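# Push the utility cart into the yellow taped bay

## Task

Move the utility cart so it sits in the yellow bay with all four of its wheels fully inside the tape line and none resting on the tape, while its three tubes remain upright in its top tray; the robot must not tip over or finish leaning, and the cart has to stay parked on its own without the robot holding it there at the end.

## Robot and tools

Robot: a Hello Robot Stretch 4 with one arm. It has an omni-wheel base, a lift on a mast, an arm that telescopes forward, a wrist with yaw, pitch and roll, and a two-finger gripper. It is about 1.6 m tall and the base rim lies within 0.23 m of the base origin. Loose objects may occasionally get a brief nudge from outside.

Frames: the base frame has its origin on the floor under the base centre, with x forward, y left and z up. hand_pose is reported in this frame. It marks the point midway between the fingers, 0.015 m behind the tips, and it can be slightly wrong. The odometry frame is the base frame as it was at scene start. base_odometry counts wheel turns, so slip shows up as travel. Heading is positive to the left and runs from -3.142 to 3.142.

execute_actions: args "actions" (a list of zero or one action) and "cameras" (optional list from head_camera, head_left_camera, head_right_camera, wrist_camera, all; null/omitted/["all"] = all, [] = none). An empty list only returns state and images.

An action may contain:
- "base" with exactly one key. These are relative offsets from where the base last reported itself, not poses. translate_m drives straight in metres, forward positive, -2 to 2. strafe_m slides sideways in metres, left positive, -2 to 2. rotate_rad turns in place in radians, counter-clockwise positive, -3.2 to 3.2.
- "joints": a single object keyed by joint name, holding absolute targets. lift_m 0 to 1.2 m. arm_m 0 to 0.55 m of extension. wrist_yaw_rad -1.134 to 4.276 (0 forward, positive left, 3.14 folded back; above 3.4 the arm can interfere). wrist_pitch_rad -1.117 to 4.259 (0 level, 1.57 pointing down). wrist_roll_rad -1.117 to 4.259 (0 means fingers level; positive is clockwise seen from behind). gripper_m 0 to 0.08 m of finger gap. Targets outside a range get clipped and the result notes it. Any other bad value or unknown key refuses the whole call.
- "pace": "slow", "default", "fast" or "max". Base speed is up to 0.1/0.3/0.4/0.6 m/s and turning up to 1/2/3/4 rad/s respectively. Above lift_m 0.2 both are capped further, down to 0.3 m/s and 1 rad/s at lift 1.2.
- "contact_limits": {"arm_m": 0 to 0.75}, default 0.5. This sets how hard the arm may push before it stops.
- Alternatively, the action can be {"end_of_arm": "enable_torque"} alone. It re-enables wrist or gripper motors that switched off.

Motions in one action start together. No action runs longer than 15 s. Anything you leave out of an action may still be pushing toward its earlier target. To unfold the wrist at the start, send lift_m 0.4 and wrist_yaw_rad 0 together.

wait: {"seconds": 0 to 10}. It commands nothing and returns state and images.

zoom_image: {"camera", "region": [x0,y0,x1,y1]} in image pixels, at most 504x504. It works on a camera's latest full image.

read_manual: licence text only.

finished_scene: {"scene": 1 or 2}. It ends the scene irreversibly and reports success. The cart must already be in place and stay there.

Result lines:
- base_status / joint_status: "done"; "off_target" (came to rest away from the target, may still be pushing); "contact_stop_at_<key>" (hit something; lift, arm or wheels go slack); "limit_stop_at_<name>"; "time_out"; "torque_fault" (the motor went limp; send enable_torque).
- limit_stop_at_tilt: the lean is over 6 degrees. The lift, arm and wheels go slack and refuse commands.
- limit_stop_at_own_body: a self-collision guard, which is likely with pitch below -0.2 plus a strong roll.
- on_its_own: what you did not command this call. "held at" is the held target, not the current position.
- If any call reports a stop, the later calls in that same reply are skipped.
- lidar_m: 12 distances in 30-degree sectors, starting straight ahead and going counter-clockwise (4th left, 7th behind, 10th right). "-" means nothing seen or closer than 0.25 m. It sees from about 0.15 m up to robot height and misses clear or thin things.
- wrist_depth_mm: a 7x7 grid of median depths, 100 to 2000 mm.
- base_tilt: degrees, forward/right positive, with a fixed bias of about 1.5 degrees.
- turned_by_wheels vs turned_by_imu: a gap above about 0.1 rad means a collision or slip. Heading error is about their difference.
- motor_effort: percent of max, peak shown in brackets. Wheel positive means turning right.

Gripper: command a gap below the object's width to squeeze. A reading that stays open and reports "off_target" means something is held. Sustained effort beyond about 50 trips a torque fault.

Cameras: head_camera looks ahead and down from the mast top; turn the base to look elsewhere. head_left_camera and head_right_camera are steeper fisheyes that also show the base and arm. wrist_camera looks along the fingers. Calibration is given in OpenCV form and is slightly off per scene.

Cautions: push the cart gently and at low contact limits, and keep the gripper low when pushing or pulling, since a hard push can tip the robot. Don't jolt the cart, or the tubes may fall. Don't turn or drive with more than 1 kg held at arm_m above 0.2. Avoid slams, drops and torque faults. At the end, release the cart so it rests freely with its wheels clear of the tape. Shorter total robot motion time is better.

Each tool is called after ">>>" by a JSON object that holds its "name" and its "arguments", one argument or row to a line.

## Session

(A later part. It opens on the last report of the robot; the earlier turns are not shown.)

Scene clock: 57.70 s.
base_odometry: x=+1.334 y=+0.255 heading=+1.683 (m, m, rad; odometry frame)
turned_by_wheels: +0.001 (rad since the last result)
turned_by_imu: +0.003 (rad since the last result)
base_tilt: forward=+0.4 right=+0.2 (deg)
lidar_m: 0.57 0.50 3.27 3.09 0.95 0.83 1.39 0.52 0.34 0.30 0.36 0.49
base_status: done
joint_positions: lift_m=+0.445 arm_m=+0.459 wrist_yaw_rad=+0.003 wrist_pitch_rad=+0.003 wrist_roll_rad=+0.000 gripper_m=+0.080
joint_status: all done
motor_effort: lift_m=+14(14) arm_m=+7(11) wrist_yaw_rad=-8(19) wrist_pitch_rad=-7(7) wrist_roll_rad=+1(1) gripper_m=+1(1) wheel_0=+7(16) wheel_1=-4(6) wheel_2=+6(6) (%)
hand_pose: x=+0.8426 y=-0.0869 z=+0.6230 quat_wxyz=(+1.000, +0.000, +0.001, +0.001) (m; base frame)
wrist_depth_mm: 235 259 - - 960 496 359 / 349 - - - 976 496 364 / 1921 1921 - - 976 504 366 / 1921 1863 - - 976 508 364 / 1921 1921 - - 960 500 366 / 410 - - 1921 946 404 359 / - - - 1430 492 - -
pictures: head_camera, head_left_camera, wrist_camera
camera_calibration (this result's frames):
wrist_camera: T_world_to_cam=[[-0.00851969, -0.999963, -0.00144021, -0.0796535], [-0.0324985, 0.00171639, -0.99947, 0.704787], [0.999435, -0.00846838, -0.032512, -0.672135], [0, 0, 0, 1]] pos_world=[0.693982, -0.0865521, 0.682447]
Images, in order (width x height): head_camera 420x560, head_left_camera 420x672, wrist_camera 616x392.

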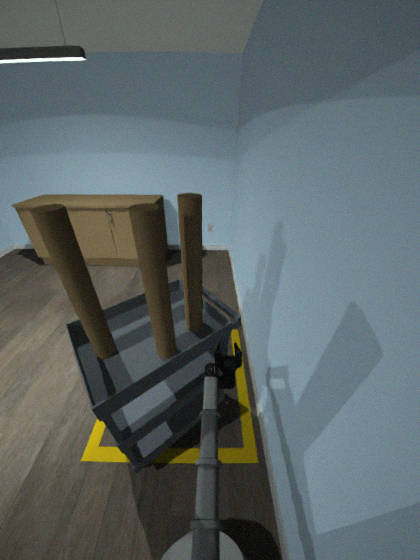

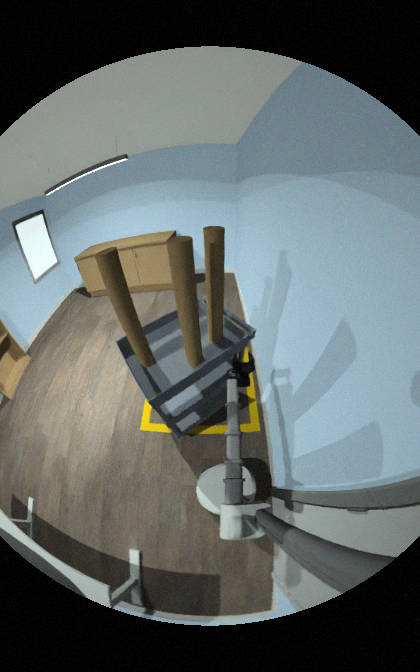

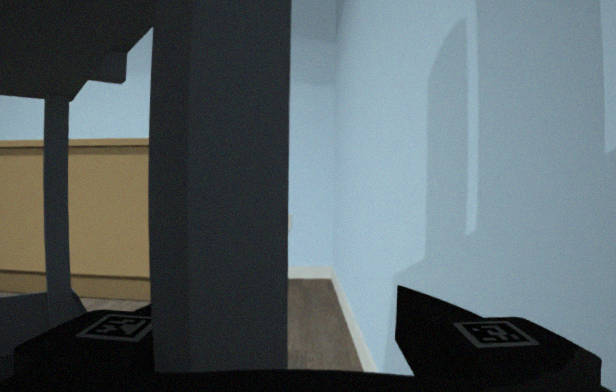

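>>> {"name": "execute_actions", "arguments": {
  "actions": [
    {"base":{"translate_m":0.11},"joints":{"arm_m":0.55,"lift_m":0.445,"gripper_m":0.08},"pace":"slow"}
  ],
  "cameras": ["head_camera","head_left_camera","wrist_camera"]
}}

Scene clock: 65.00 s.
base_odometry: x=+1.322 y=+0.364 heading=+1.684 (m, m, rad; odometry frame)
turned_by_wheels: +0.000 (rad since the last result)
turned_by_imu: -0.003 (rad since the last result)
base_tilt: forward=+0.3 right=+0.1 (deg)
lidar_m: 0.51 0.39 0.79 3.07 1.12 0.91 1.52 0.50 0.35 0.33 0.36 0.51
base_status: done
joint_positions: lift_m=+0.445 arm_m=+0.548 wrist_yaw_rad=-0.001 wrist_pitch_rad=+0.002 wrist_roll_rad=+0.000 gripper_m=+0.080
joint_status: all done
motor_effort: lift_m=+14(15) arm_m=+9(12) wrist_yaw_rad=+4(8) wrist_pitch_rad=-7(7) wrist_roll_rad=-1(0) gripper_m=+1(5) wheel_0=+4(12) wheel_1=+4(8) wheel_2=-6(14) (%)
hand_pose: x=+0.9311 y=-0.0877 z=+0.6231 quat_wxyz=(+1.000, +0.000, +0.001, -0.001) (m; base frame)
wrist_depth_mm: - - - - 904 473 342 / - - - - 917 473 347 / 1708 - - - 904 480 349 / 1756 1756 - - 917 480 349 / 1708 1756 - - 904 477 345 / 1808 1808 - 1756 891 387 343 / - - - - 469 - -
pictures: head_camera, head_left_camera, wrist_camera
camera_calibration (this result's frames):
wrist_camera: T_world_to_cam=[[-0.0126369, -0.999919, -0.00144129, -0.075938], [-0.0324216, 0.00185039, -0.999473, 0.707619], [0.999394, -0.0125835, -0.0324424, -0.760897], [0, 0, 0, 1]] pos_world=[0.782418, -0.0868159, 0.682451]
Images, in order (width x height): head_camera 420x560, head_left_camera 420x672, wrist_camera 616x392.

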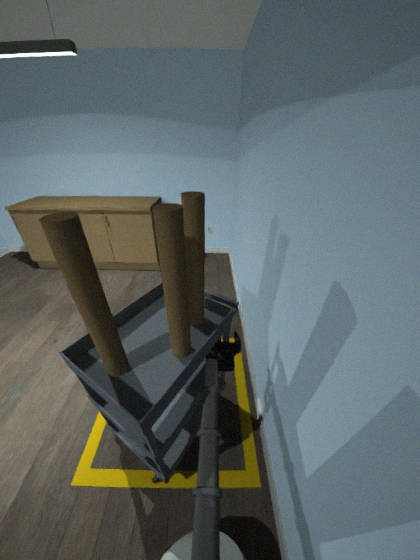

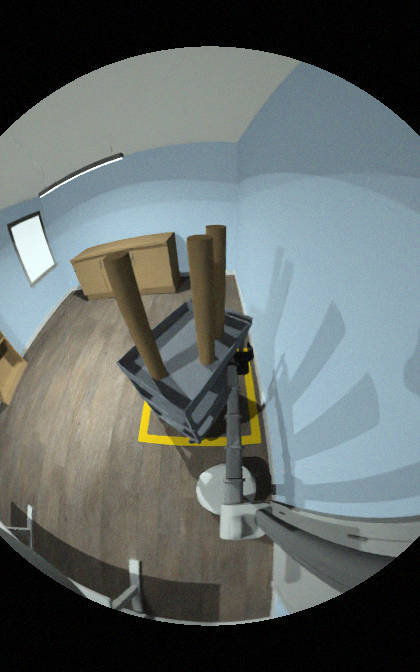

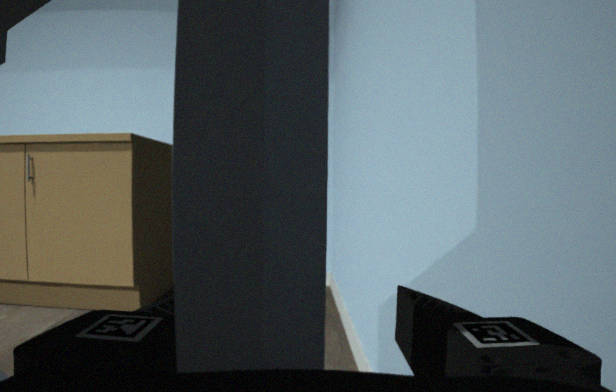

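>>> {"name": "execute_actions", "arguments": {
  "actions": []
}}

Scene clock: 65.67 s.
base_odometry: x=+1.322 y=+0.364 heading=+1.684 (m, m, rad; odometry frame)
turned_by_wheels: +0.000 (rad since the last result)
turned_by_imu: +0.000 (rad since the last result)
base_tilt: forward=+0.3 right=+0.2 (deg)
lidar_m: 0.50 0.41 0.74 3.07 1.10 0.89 1.51 0.50 0.35 0.34 0.35 0.47
base_status: done
joint_positions: lift_m=+0.445 arm_m=+0.548 wrist_yaw_rad=-0.001 wrist_pitch_rad=+0.002 wrist_roll_rad=+0.000 gripper_m=+0.080
joint_status: all done
motor_effort: lift_m=+14(15) arm_m=+9(12) wrist_yaw_rad=+4(8) wrist_pitch_rad=-7(7) wrist_roll_rad=+0(0) gripper_m=+3(5) wheel_0=+4(12) wheel_1=+4(8) wheel_2=-6(14) (%)
hand_pose: x=+0.9311 y=-0.0877 z=+0.6231 quat_wxyz=(+1.000, +0.000, +0.001, -0.001) (m; base frame)
wrist_depth_mm: - - - - 904 469 342 / - - - - 904 477 345 / 1708 - - - 917 480 349 / 1708 1708 - - 917 480 349 / 1708 1756 - - 904 477 347 / 1808 1808 - 1756 891 389 342 / - - - - 469 - -
pictures: head_camera, head_left_camera, head_right_camera, wrist_camera
camera_calibration (this result's frames):
wrist_camera: T_world_to_cam=[[-0.0126365, -0.999919, -0.00144123, -0.0759383], [-0.0324217, 0.00185031, -0.999473, 0.707619], [0.999394, -0.0125831, -0.0324425, -0.760896], [0, 0, 0, 1]] pos_world=[0.782418, -0.0868159, 0.682451]
Images, in order (width x height): head_camera 420x560, head_left_camera 420x672, head_right_camera 420x672, wrist_camera 616x392.

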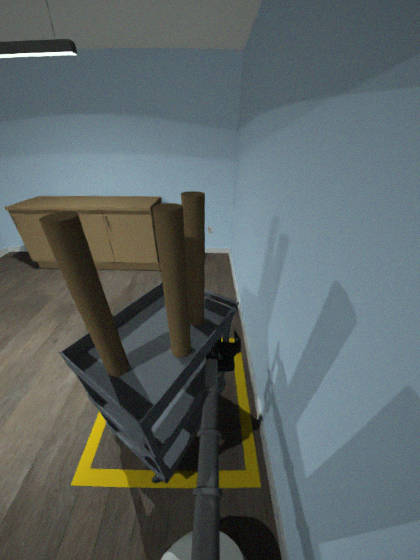

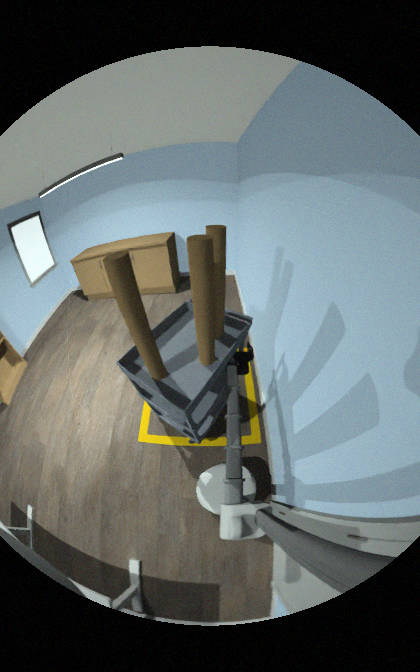

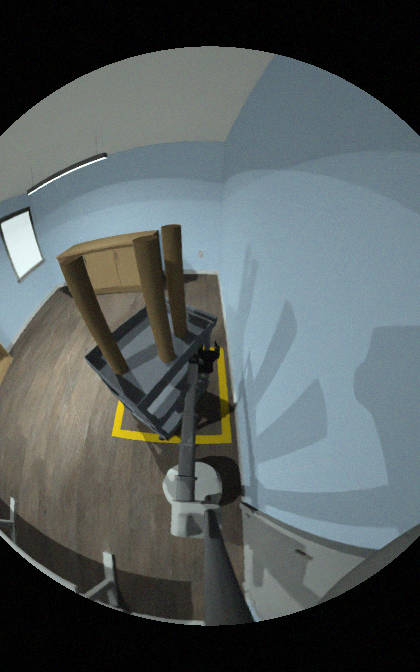

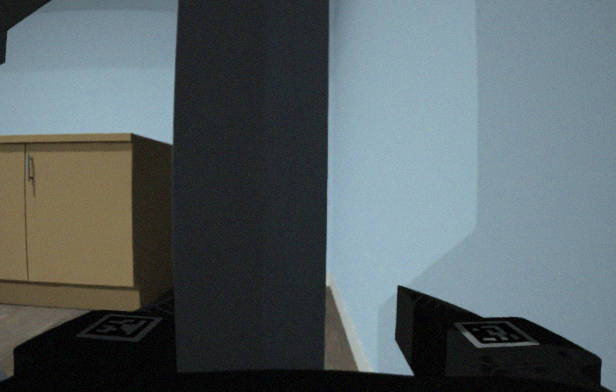

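>>> {"name": "zoom_image", "arguments": {
  "camera": "head_camera",
  "region": [40, 260, 290, 510]
}}

Region (40, 260, 290, 510) of head_camera's 420x560 image, scaled by 2.016, with more detail than that image has.

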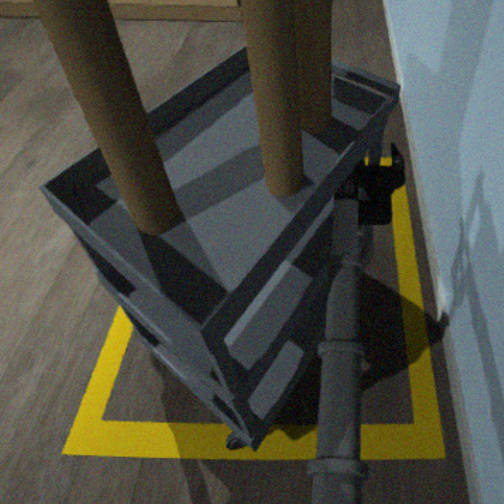

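>>> {"name": "execute_actions", "arguments": {
  "actions": [
    {"base": {"translate_m": 0.13}, "pace": "slow"}
  ]
}}

Scene clock: 71.13 s.
base_odometry: x=+1.307 y=+0.493 heading=+1.684 (m, m, rad; odometry frame)
turned_by_wheels: +0.000 (rad since the last result)
turned_by_imu: -0.003 (rad since the last result)
base_tilt: forward=+0.4 right=+0.1 (deg)
lidar_m: 0.31 0.29 0.56 3.09 1.32 1.06 1.64 0.50 0.38 0.33 0.32 0.47
base_status: done
joint_positions: lift_m=+0.445 arm_m=+0.548 wrist_yaw_rad=-0.002 wrist_pitch_rad=+0.002 wrist_roll_rad=+0.000 gripper_m=+0.080
joint_status: not commanded
motor_effort: lift_m=+14(14) arm_m=+9(9) wrist_yaw_rad=+5(7) wrist_pitch_rad=-7(7) wrist_roll_rad=+1(2) gripper_m=+3(2) wheel_0=+3(6) wheel_1=+4(6) wheel_2=-6(15) (%)
hand_pose: x=+0.9310 y=-0.0878 z=+0.6231 quat_wxyz=(+1.000, +0.000, +0.001, -0.001) (m; base frame)
wrist_depth_mm: - - - - 878 455 336 / - - - - 904 466 338 / 1618 - - - 878 466 340 / 1618 1708 - - 891 466 342 / 1576 1756 - - 891 466 338 / 1661 1661 - 1708 866 377 334 / - - - - 459 - -
pictures: head_camera, head_left_camera, head_right_camera, wrist_camera
camera_calibration (this result's frames):
wrist_camera: T_world_to_cam=[[-0.0131521, -0.999912, -0.00144117, -0.0755678], [-0.0324207, 0.00186698, -0.999473, 0.707619], [0.999388, -0.0130985, -0.0324424, -0.760892], [0, 0, 0, 1]] pos_world=[0.782374, -0.0868488, 0.682451]
Images, in order (width x height): head_camera 420x560, head_left_camera 420x672, head_right_camera 420x672, wrist_camera 616x392.

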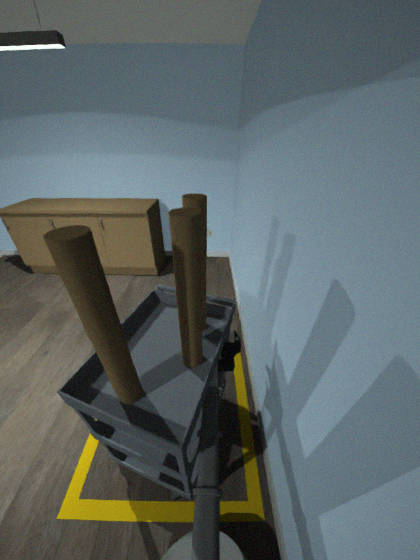

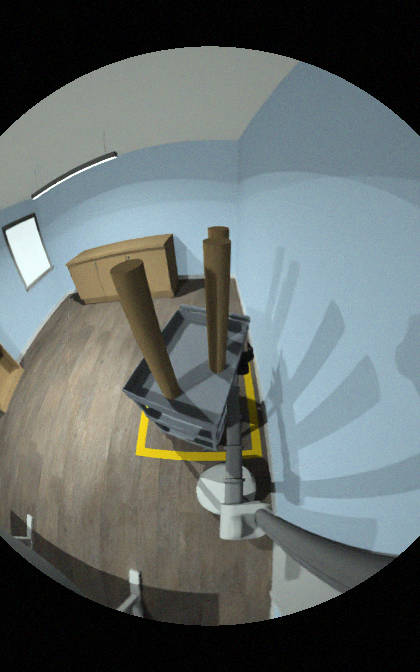

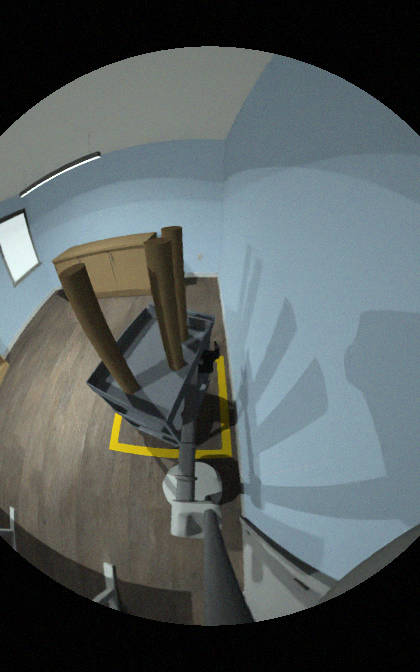

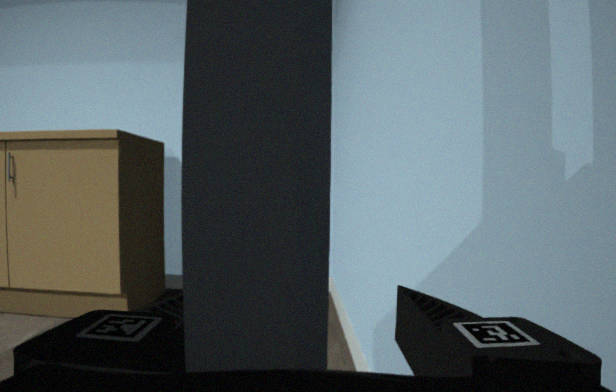

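>>> {"name": "zoom_image", "arguments": {
  "camera": "head_camera",
  "region": [40, 280, 290, 530]
}}

Region (40, 280, 290, 530) of head_camera's 420x560 image, scaled by 2.016, with more detail than that image has.

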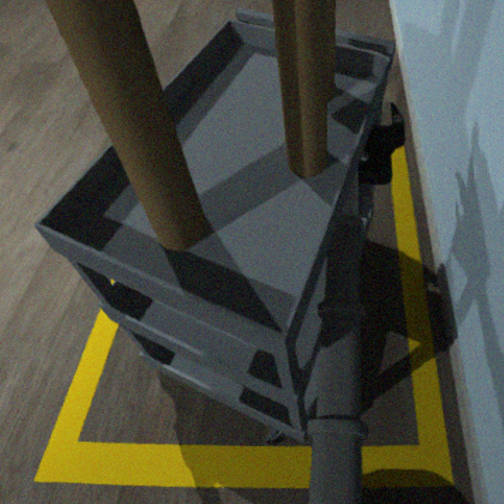

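>>> {"name": "execute_actions", "arguments": {
  "actions": [
    {"base": {"translate_m": -0.15}, "joints": {"arm_m": 0.0}, "pace": "fast"}
  ],
  "cameras": ["head_camera", "wrist_camera"]
}}

Scene clock: 75.67 s.
base_odometry: x=+1.324 y=+0.344 heading=+1.683 (m, m, rad; odometry frame)
turned_by_wheels: -0.001 (rad since the last result)
turned_by_imu: -0.002 (rad since the last result)
base_tilt: forward=+0.3 right=+0.2 (deg)
lidar_m: 0.44 0.48 3.22 3.08 1.08 0.91 1.50 0.50 0.35 0.31 0.34 0.49
base_status: done
joint_positions: lift_m=+0.445 arm_m=+0.001 wrist_yaw_rad=+0.000 wrist_pitch_rad=+0.003 wrist_roll_rad=+0.000 gripper_m=+0.080
joint_status: all done
motor_effort: lift_m=+14(14) arm_m=-8(9) wrist_yaw_rad=+0(5) wrist_pitch_rad=-7(8) wrist_roll_rad=+1(0) gripper_m=+1(2) wheel_0=-3(10) wheel_1=-2(9) wheel_2=-2(14) (%)
hand_pose: x=+0.3850 y=-0.0875 z=+0.6230 quat_wxyz=(+1.000, +0.000, +0.001, +0.000) (m; base frame)
wrist_depth_mm: 220 276 399 - 991 512 373 / 223 347 433 - 991 517 379 / 224 831 831 - 991 521 382 / 225 - - - 1008 521 382 / 226 878 866 - 991 517 379 / 225 585 445 1661 976 424 375 / - - 415 1464 504 - -
pictures: head_camera, wrist_camera
camera_calibration (this result's frames):
wrist_camera: T_world_to_cam=[[-0.0113399, -0.999935, -0.00137873, -0.0831029], [-0.0326819, 0.00174871, -0.999464, 0.689932], [0.999401, -0.0112888, -0.0326996, -0.214857], [0, 0, 0, 1]] pos_world=[0.236335, -0.0867294, 0.682422]
Images, in order (width x height): head_camera 420x560, wrist_camera 616x392.

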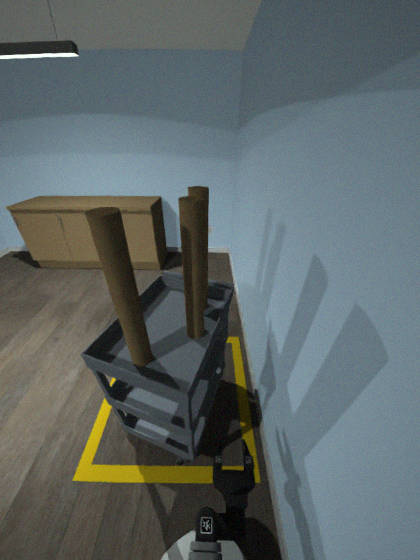

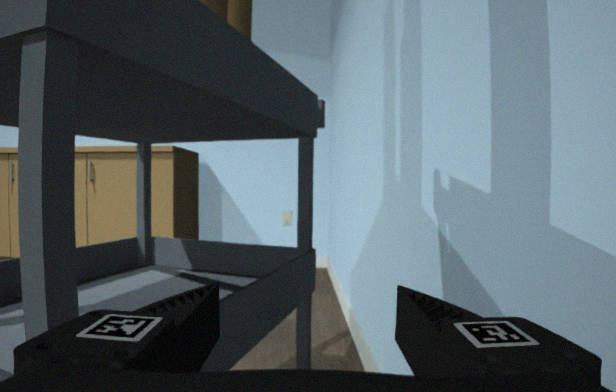

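>>> {"name": "zoom_image", "arguments": {
  "camera": "wrist_camera",
  "region": [0, 60, 240, 360]
}}

>>> {"name": "zoom_image", "arguments": {
  "camera": "head_camera",
  "region": [60, 260, 290, 520]
}}

Region (0, 60, 240, 360) of wrist_camera's 616x392 image, scaled by 1.680; it fills the left 403 columns of this view, and the rest is white.

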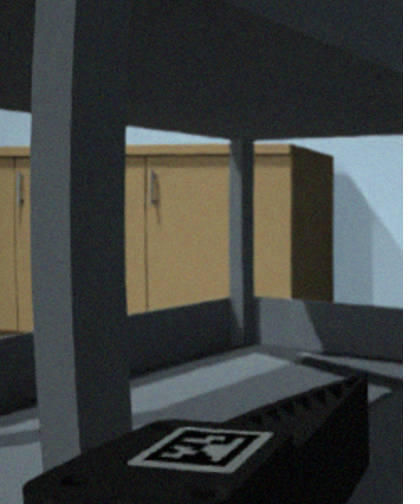

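Region (60, 260, 290, 520) of head_camera's 420x560 image, scaled by 1.938, with more detail than that image has; it fills the left 446 columns of this view, and the rest is white.

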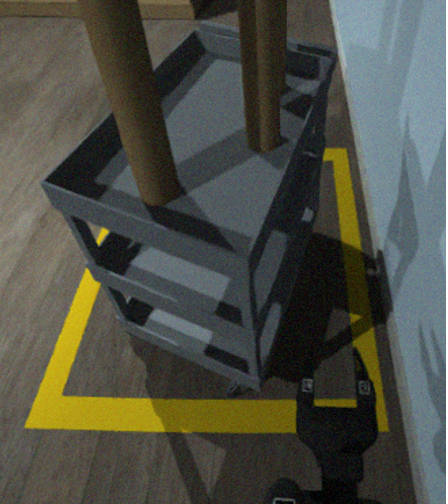

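>>> {"name": "execute_actions", "arguments": {
  "actions": [
    {"base": {"strafe_m": 0.169}, "pace": "fast"}
  ],
  "cameras": ["head_camera", "wrist_camera"]
}}

Scene clock: 78.20 s.
base_odometry: x=+1.156 y=+0.325 heading=+1.683 (m, m, rad; odometry frame)
turned_by_wheels: +0.000 (rad since the last result)
turned_by_imu: -0.002 (rad since the last result)
base_tilt: forward=+0.4 right=+0.2 (deg)
lidar_m: 0.43 0.52 3.03 2.90 1.09 0.81 1.41 0.75 0.52 0.49 0.50 0.70
base_status: done
joint_positions: lift_m=+0.445 arm_m=+0.001 wrist_yaw_rad=+0.000 wrist_pitch_rad=+0.003 wrist_roll_rad=+0.000 gripper_m=+0.080
joint_status: not commanded
motor_effort: lift_m=+15(15) arm_m=-8(8) wrist_yaw_rad=+0(1) wrist_pitch_rad=-8(7) wrist_roll_rad=-1(1) gripper_m=+2(2) wheel_0=-1(12) wheel_1=+2(14) wheel_2=+0(1) (%)
hand_pose: x=+0.3850 y=-0.0874 z=+0.6229 quat_wxyz=(+1.000, +0.000, +0.001, +0.000) (m; base frame)
wrist_depth_mm: 263 246 235 220 1255 820 603 / 340 349 355 228 1138 831 591 / - - 831 230 1281 842 591 / - - - 233 1430 842 597 / - - 878 236 1255 831 597 / 512 580 549 239 449 676 569 / - - 410 296 260 - -
pictures: head_camera, wrist_camera
camera_calibration (this result's frames):
wrist_camera: T_world_to_cam=[[-0.0111773, -0.999937, -0.00137891, -0.0831309], [-0.0326823, 0.00174358, -0.999464, 0.689886], [0.999403, -0.0111262, -0.0326997, -0.214859], [0, 0, 0, 1]] pos_world=[0.236349, -0.086719, 0.682376]
Images, in order (width x height): head_camera 420x560, wrist_camera 616x392.

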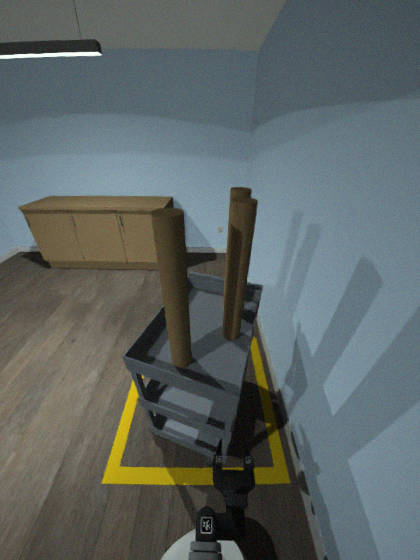

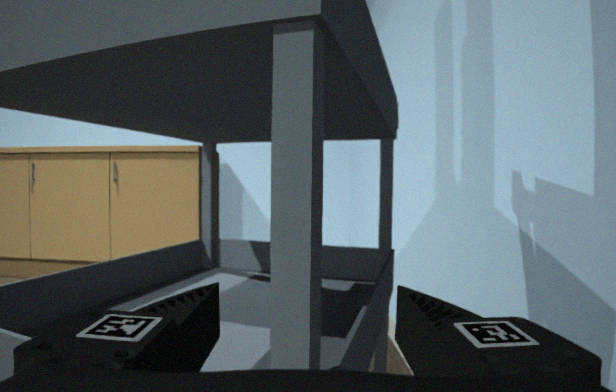

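>>> {"name": "execute_actions", "arguments": {
  "actions": [
    {"joints": {"arm_m": 0.145}, "pace": "fast"}
  ],
  "cameras": ["wrist_camera"]
}}

>>> {"name": "execute_actions", "arguments": {
  "actions": [
    {"joints": {"arm_m": 0.26}, "pace": "slow"}
  ],
  "cameras": ["head_camera", "head_left_camera", "wrist_camera"]
}}

Scene clock: 79.70 s.
base_odometry: x=+1.156 y=+0.325 heading=+1.683 (m, m, rad; odometry frame)
turned_by_wheels: +0.000 (rad since the last result)
turned_by_imu: -0.001 (rad since the last result)
base_tilt: forward=+0.4 right=+0.1 (deg)
lidar_m: 0.44 0.51 3.05 2.92 1.07 0.81 1.44 0.79 0.51 0.52 0.53 0.73
base_status: not commanded
joint_positions: lift_m=+0.445 arm_m=+0.144 wrist_yaw_rad=+0.000 wrist_pitch_rad=+0.003 wrist_roll_rad=+0.000 gripper_m=+0.080
joint_status: all done
motor_effort: lift_m=+15(15) arm_m=+8(9) wrist_yaw_rad=+0(0) wrist_pitch_rad=-7(8) wrist_roll_rad=+1(0) gripper_m=+2(3) wheel_0=-2(2) wheel_1=+2(2) wheel_2=+0(0) (%)
hand_pose: x=+0.5272 y=-0.0874 z=+0.6229 quat_wxyz=(+1.000, +0.000, +0.001, +0.000) (m; base frame)
wrist_depth_mm: 231 235 - - 263 809 591 / 345 353 357 - 402 831 585 / - - 741 - 1138 842 591 / - - - - 1255 831 591 / - - 750 - 1138 831 585 / 469 554 132 - 559 668 564 / - - - - 218 - -
pictures: wrist_camera
camera_calibration (this result's frames):
wrist_camera: T_world_to_cam=[[-0.0109428, -0.999939, -0.001379, -0.0816153], [-0.0326662, 0.00173582, -0.999465, 0.694528], [0.999406, -0.0108919, -0.0326832, -0.356967], [0, 0, 0, 1]] pos_world=[0.37855, -0.086704, 0.682377]
Images, in order (width x height): wrist_camera 616x392.

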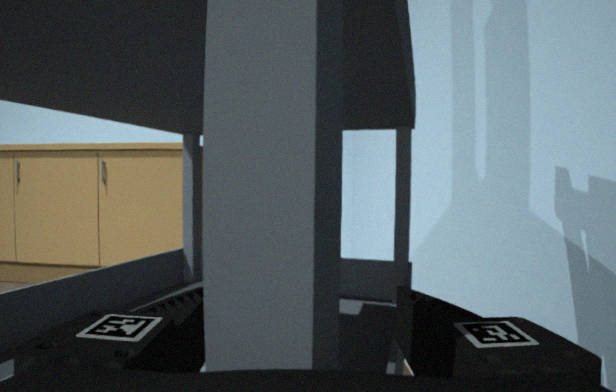

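Scene clock: 82.13 s.
base_odometry: x=+1.156 y=+0.325 heading=+1.683 (m, m, rad; odometry frame)
turned_by_wheels: +0.000 (rad since the last result)
turned_by_imu: -0.001 (rad since the last result)
base_tilt: forward=+0.4 right=+0.2 (deg)
lidar_m: 0.54 0.60 3.07 2.89 1.10 0.81 1.42 0.74 0.53 0.50 0.54 0.70
base_status: not commanded
joint_positions: lift_m=+0.445 arm_m=+0.258 wrist_yaw_rad=-0.003 wrist_pitch_rad=+0.003 wrist_roll_rad=+0.000 gripper_m=+0.080
joint_status: all done
motor_effort: lift_m=+15(15) arm_m=+9(11) wrist_yaw_rad=+8(12) wrist_pitch_rad=-7(8) wrist_roll_rad=+0(1) gripper_m=+3(1) wheel_0=-2(2) wheel_1=+2(2) wheel_2=-1(1) (%)
hand_pose: x=+0.6417 y=-0.0880 z=+0.6230 quat_wxyz=(+1.000, +0.000, +0.001, -0.001) (m; base frame)
wrist_depth_mm: 234 237 236 237 - 741 580 / 347 355 364 366 - 723 574 / - - - - - 732 574 / - - - - - 732 580 / - 732 732 - - 732 569 / 477 564 544 603 - 661 559 / - - 404 439 - - -
pictures: head_camera, head_left_camera, wrist_camera
camera_calibration (this result's frames):
wrist_camera: T_world_to_cam=[[-0.0140312, -0.999901, -0.00137939, -0.0790337], [-0.0324846, 0.00183464, -0.999471, 0.698202], [0.999374, -0.013979, -0.0325071, -0.471744], [0, 0, 0, 1]] pos_world=[0.493021, -0.0869013, 0.682388]
Images, in order (width x height): head_camera 420x560, head_left_camera 420x672, wrist_camera 616x392.

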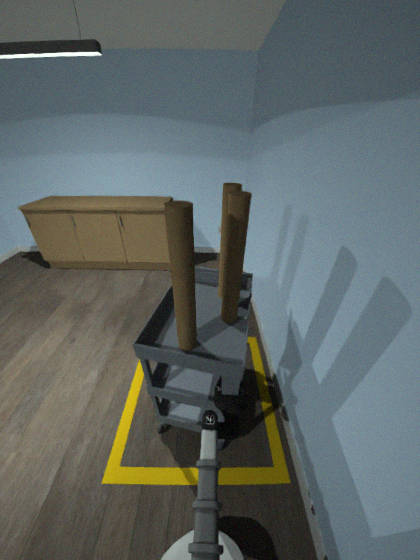

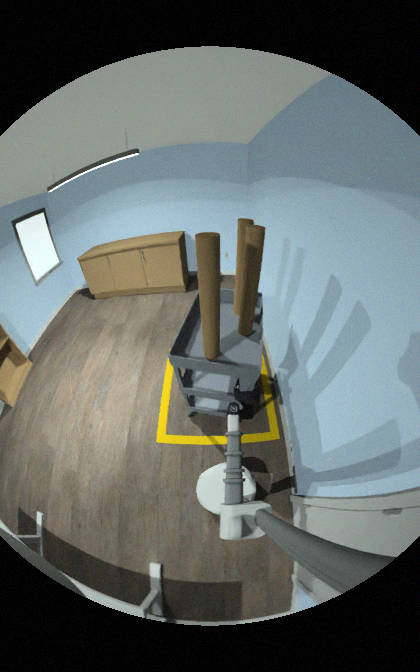

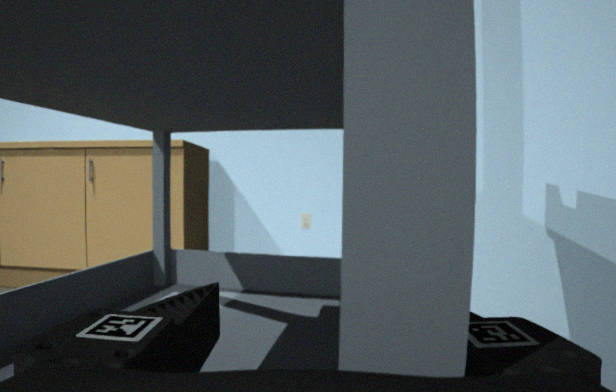

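>>> {"name": "zoom_image", "arguments": {
  "camera": "head_camera",
  "region": [80, 260, 310, 500]
}}

Region (80, 260, 310, 500) of head_camera's 420x560 image, scaled by 2.100, with more detail than that image has; it fills the left 483 columns of this view, and the rest is white.

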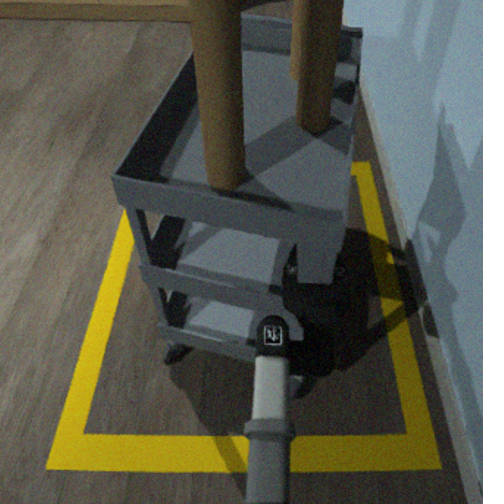

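>>> {"name": "execute_actions", "arguments": {
  "actions": [
    {"joints": {"arm_m": 0.02, "wrist_yaw_rad": -0.07}, "pace": "fast"}
  ]
}}

Scene clock: 84.53 s.
base_odometry: x=+1.156 y=+0.325 heading=+1.683 (m, m, rad; odometry frame)
turned_by_wheels: +0.000 (rad since the last result)
turned_by_imu: -0.001 (rad since the last result)
base_tilt: forward=+0.4 right=+0.1 (deg)
lidar_m: 0.54 0.60 3.08 2.89 1.08 0.84 1.43 0.76 0.52 0.49 0.52 0.73
base_status: not commanded
joint_positions: lift_m=+0.445 arm_m=+0.021 wrist_yaw_rad=-0.070 wrist_pitch_rad=+0.003 wrist_roll_rad=+0.000 gripper_m=+0.080
joint_status: all done
motor_effort: lift_m=+15(15) arm_m=-8(9) wrist_yaw_rad=+1(6) wrist_pitch_rad=-7(7) wrist_roll_rad=+0(0) gripper_m=+2(1) wheel_0=-2(2) wheel_1=+2(2) wheel_2=-1(1) (%)
hand_pose: x=+0.3983 y=-0.1021 z=+0.6229 quat_wxyz=(+0.999, +0.000, +0.001, -0.035) (m; base frame)
wrist_depth_mm: 329 320 310 304 1255 723 544 / 340 347 357 320 1255 732 549 / - 917 820 539 1255 741 539 / - - - - 1255 741 539 / - 891 931 878 1281 732 539 / 535 580 544 517 1255 609 525 / - - 315 315 634 - -
pictures: head_camera, head_left_camera, head_right_camera, wrist_camera
camera_calibration (this result's frames):
wrist_camera: T_world_to_cam=[[-0.0812806, -0.99669, -0.00137681, -0.0694281], [-0.032505, 0.00403144, -0.999463, 0.690504], [0.996161, -0.0811922, -0.0327251, -0.23419], [0, 0, 0, 1]] pos_world=[0.250093, -0.0909965, 0.682374]
Images, in order (width x height): head_camera 420x560, head_left_camera 420x672, head_right_camera 420x672, wrist_camera 616x392.

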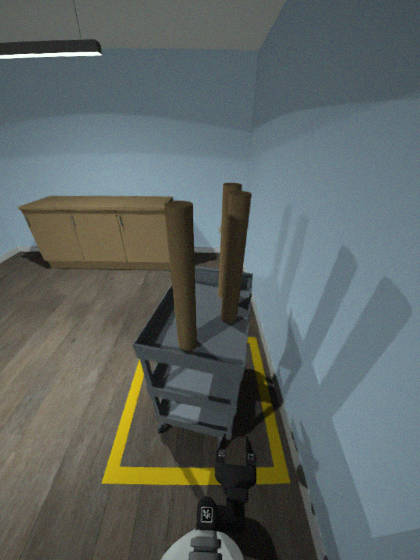

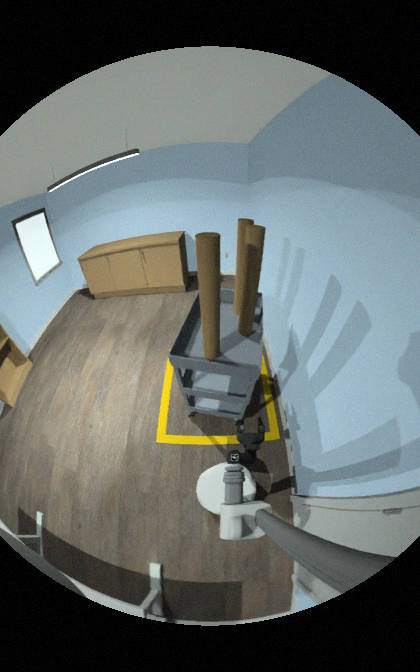

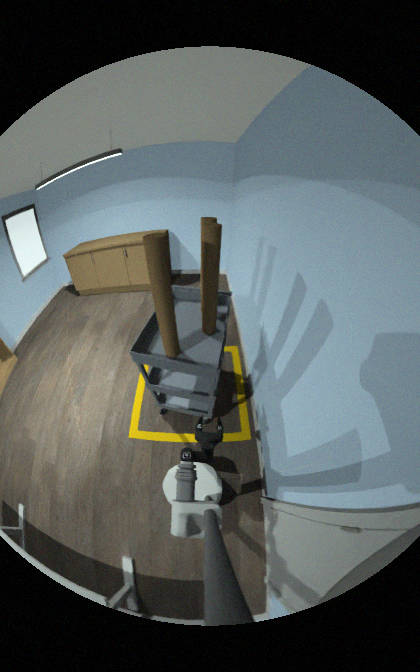

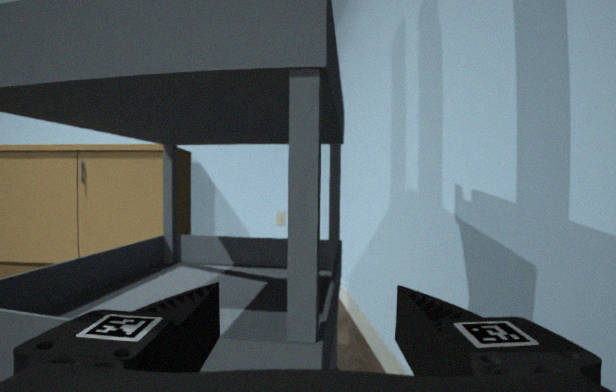

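>>> {"name": "zoom_image", "arguments": {
  "camera": "head_camera",
  "region": [90, 300, 310, 500]
}}

>>> {"name": "zoom_image", "arguments": {
  "camera": "head_right_camera",
  "region": [110, 280, 270, 450]
}}

Region (90, 300, 310, 500) of head_camera's 420x560 image, scaled by 2.291, with more detail than that image has; it fills the top 458 rows of this view, and the rest is white.

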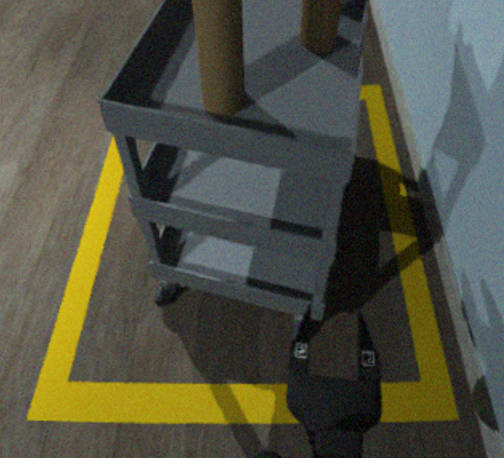

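Region (110, 280, 270, 450) of head_right_camera's 420x672 image, scaled by 2.965, with more detail than that image has; it fills the left 474 columns of this view, and the rest is white.

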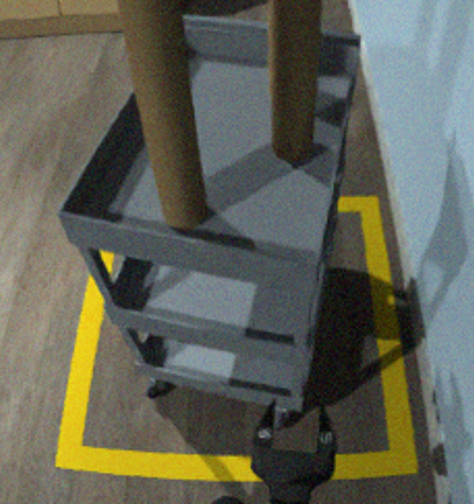

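>>> {"name": "finished_scene", "arguments": {
  "scene": 2
}}

The scene is finished: the task was done.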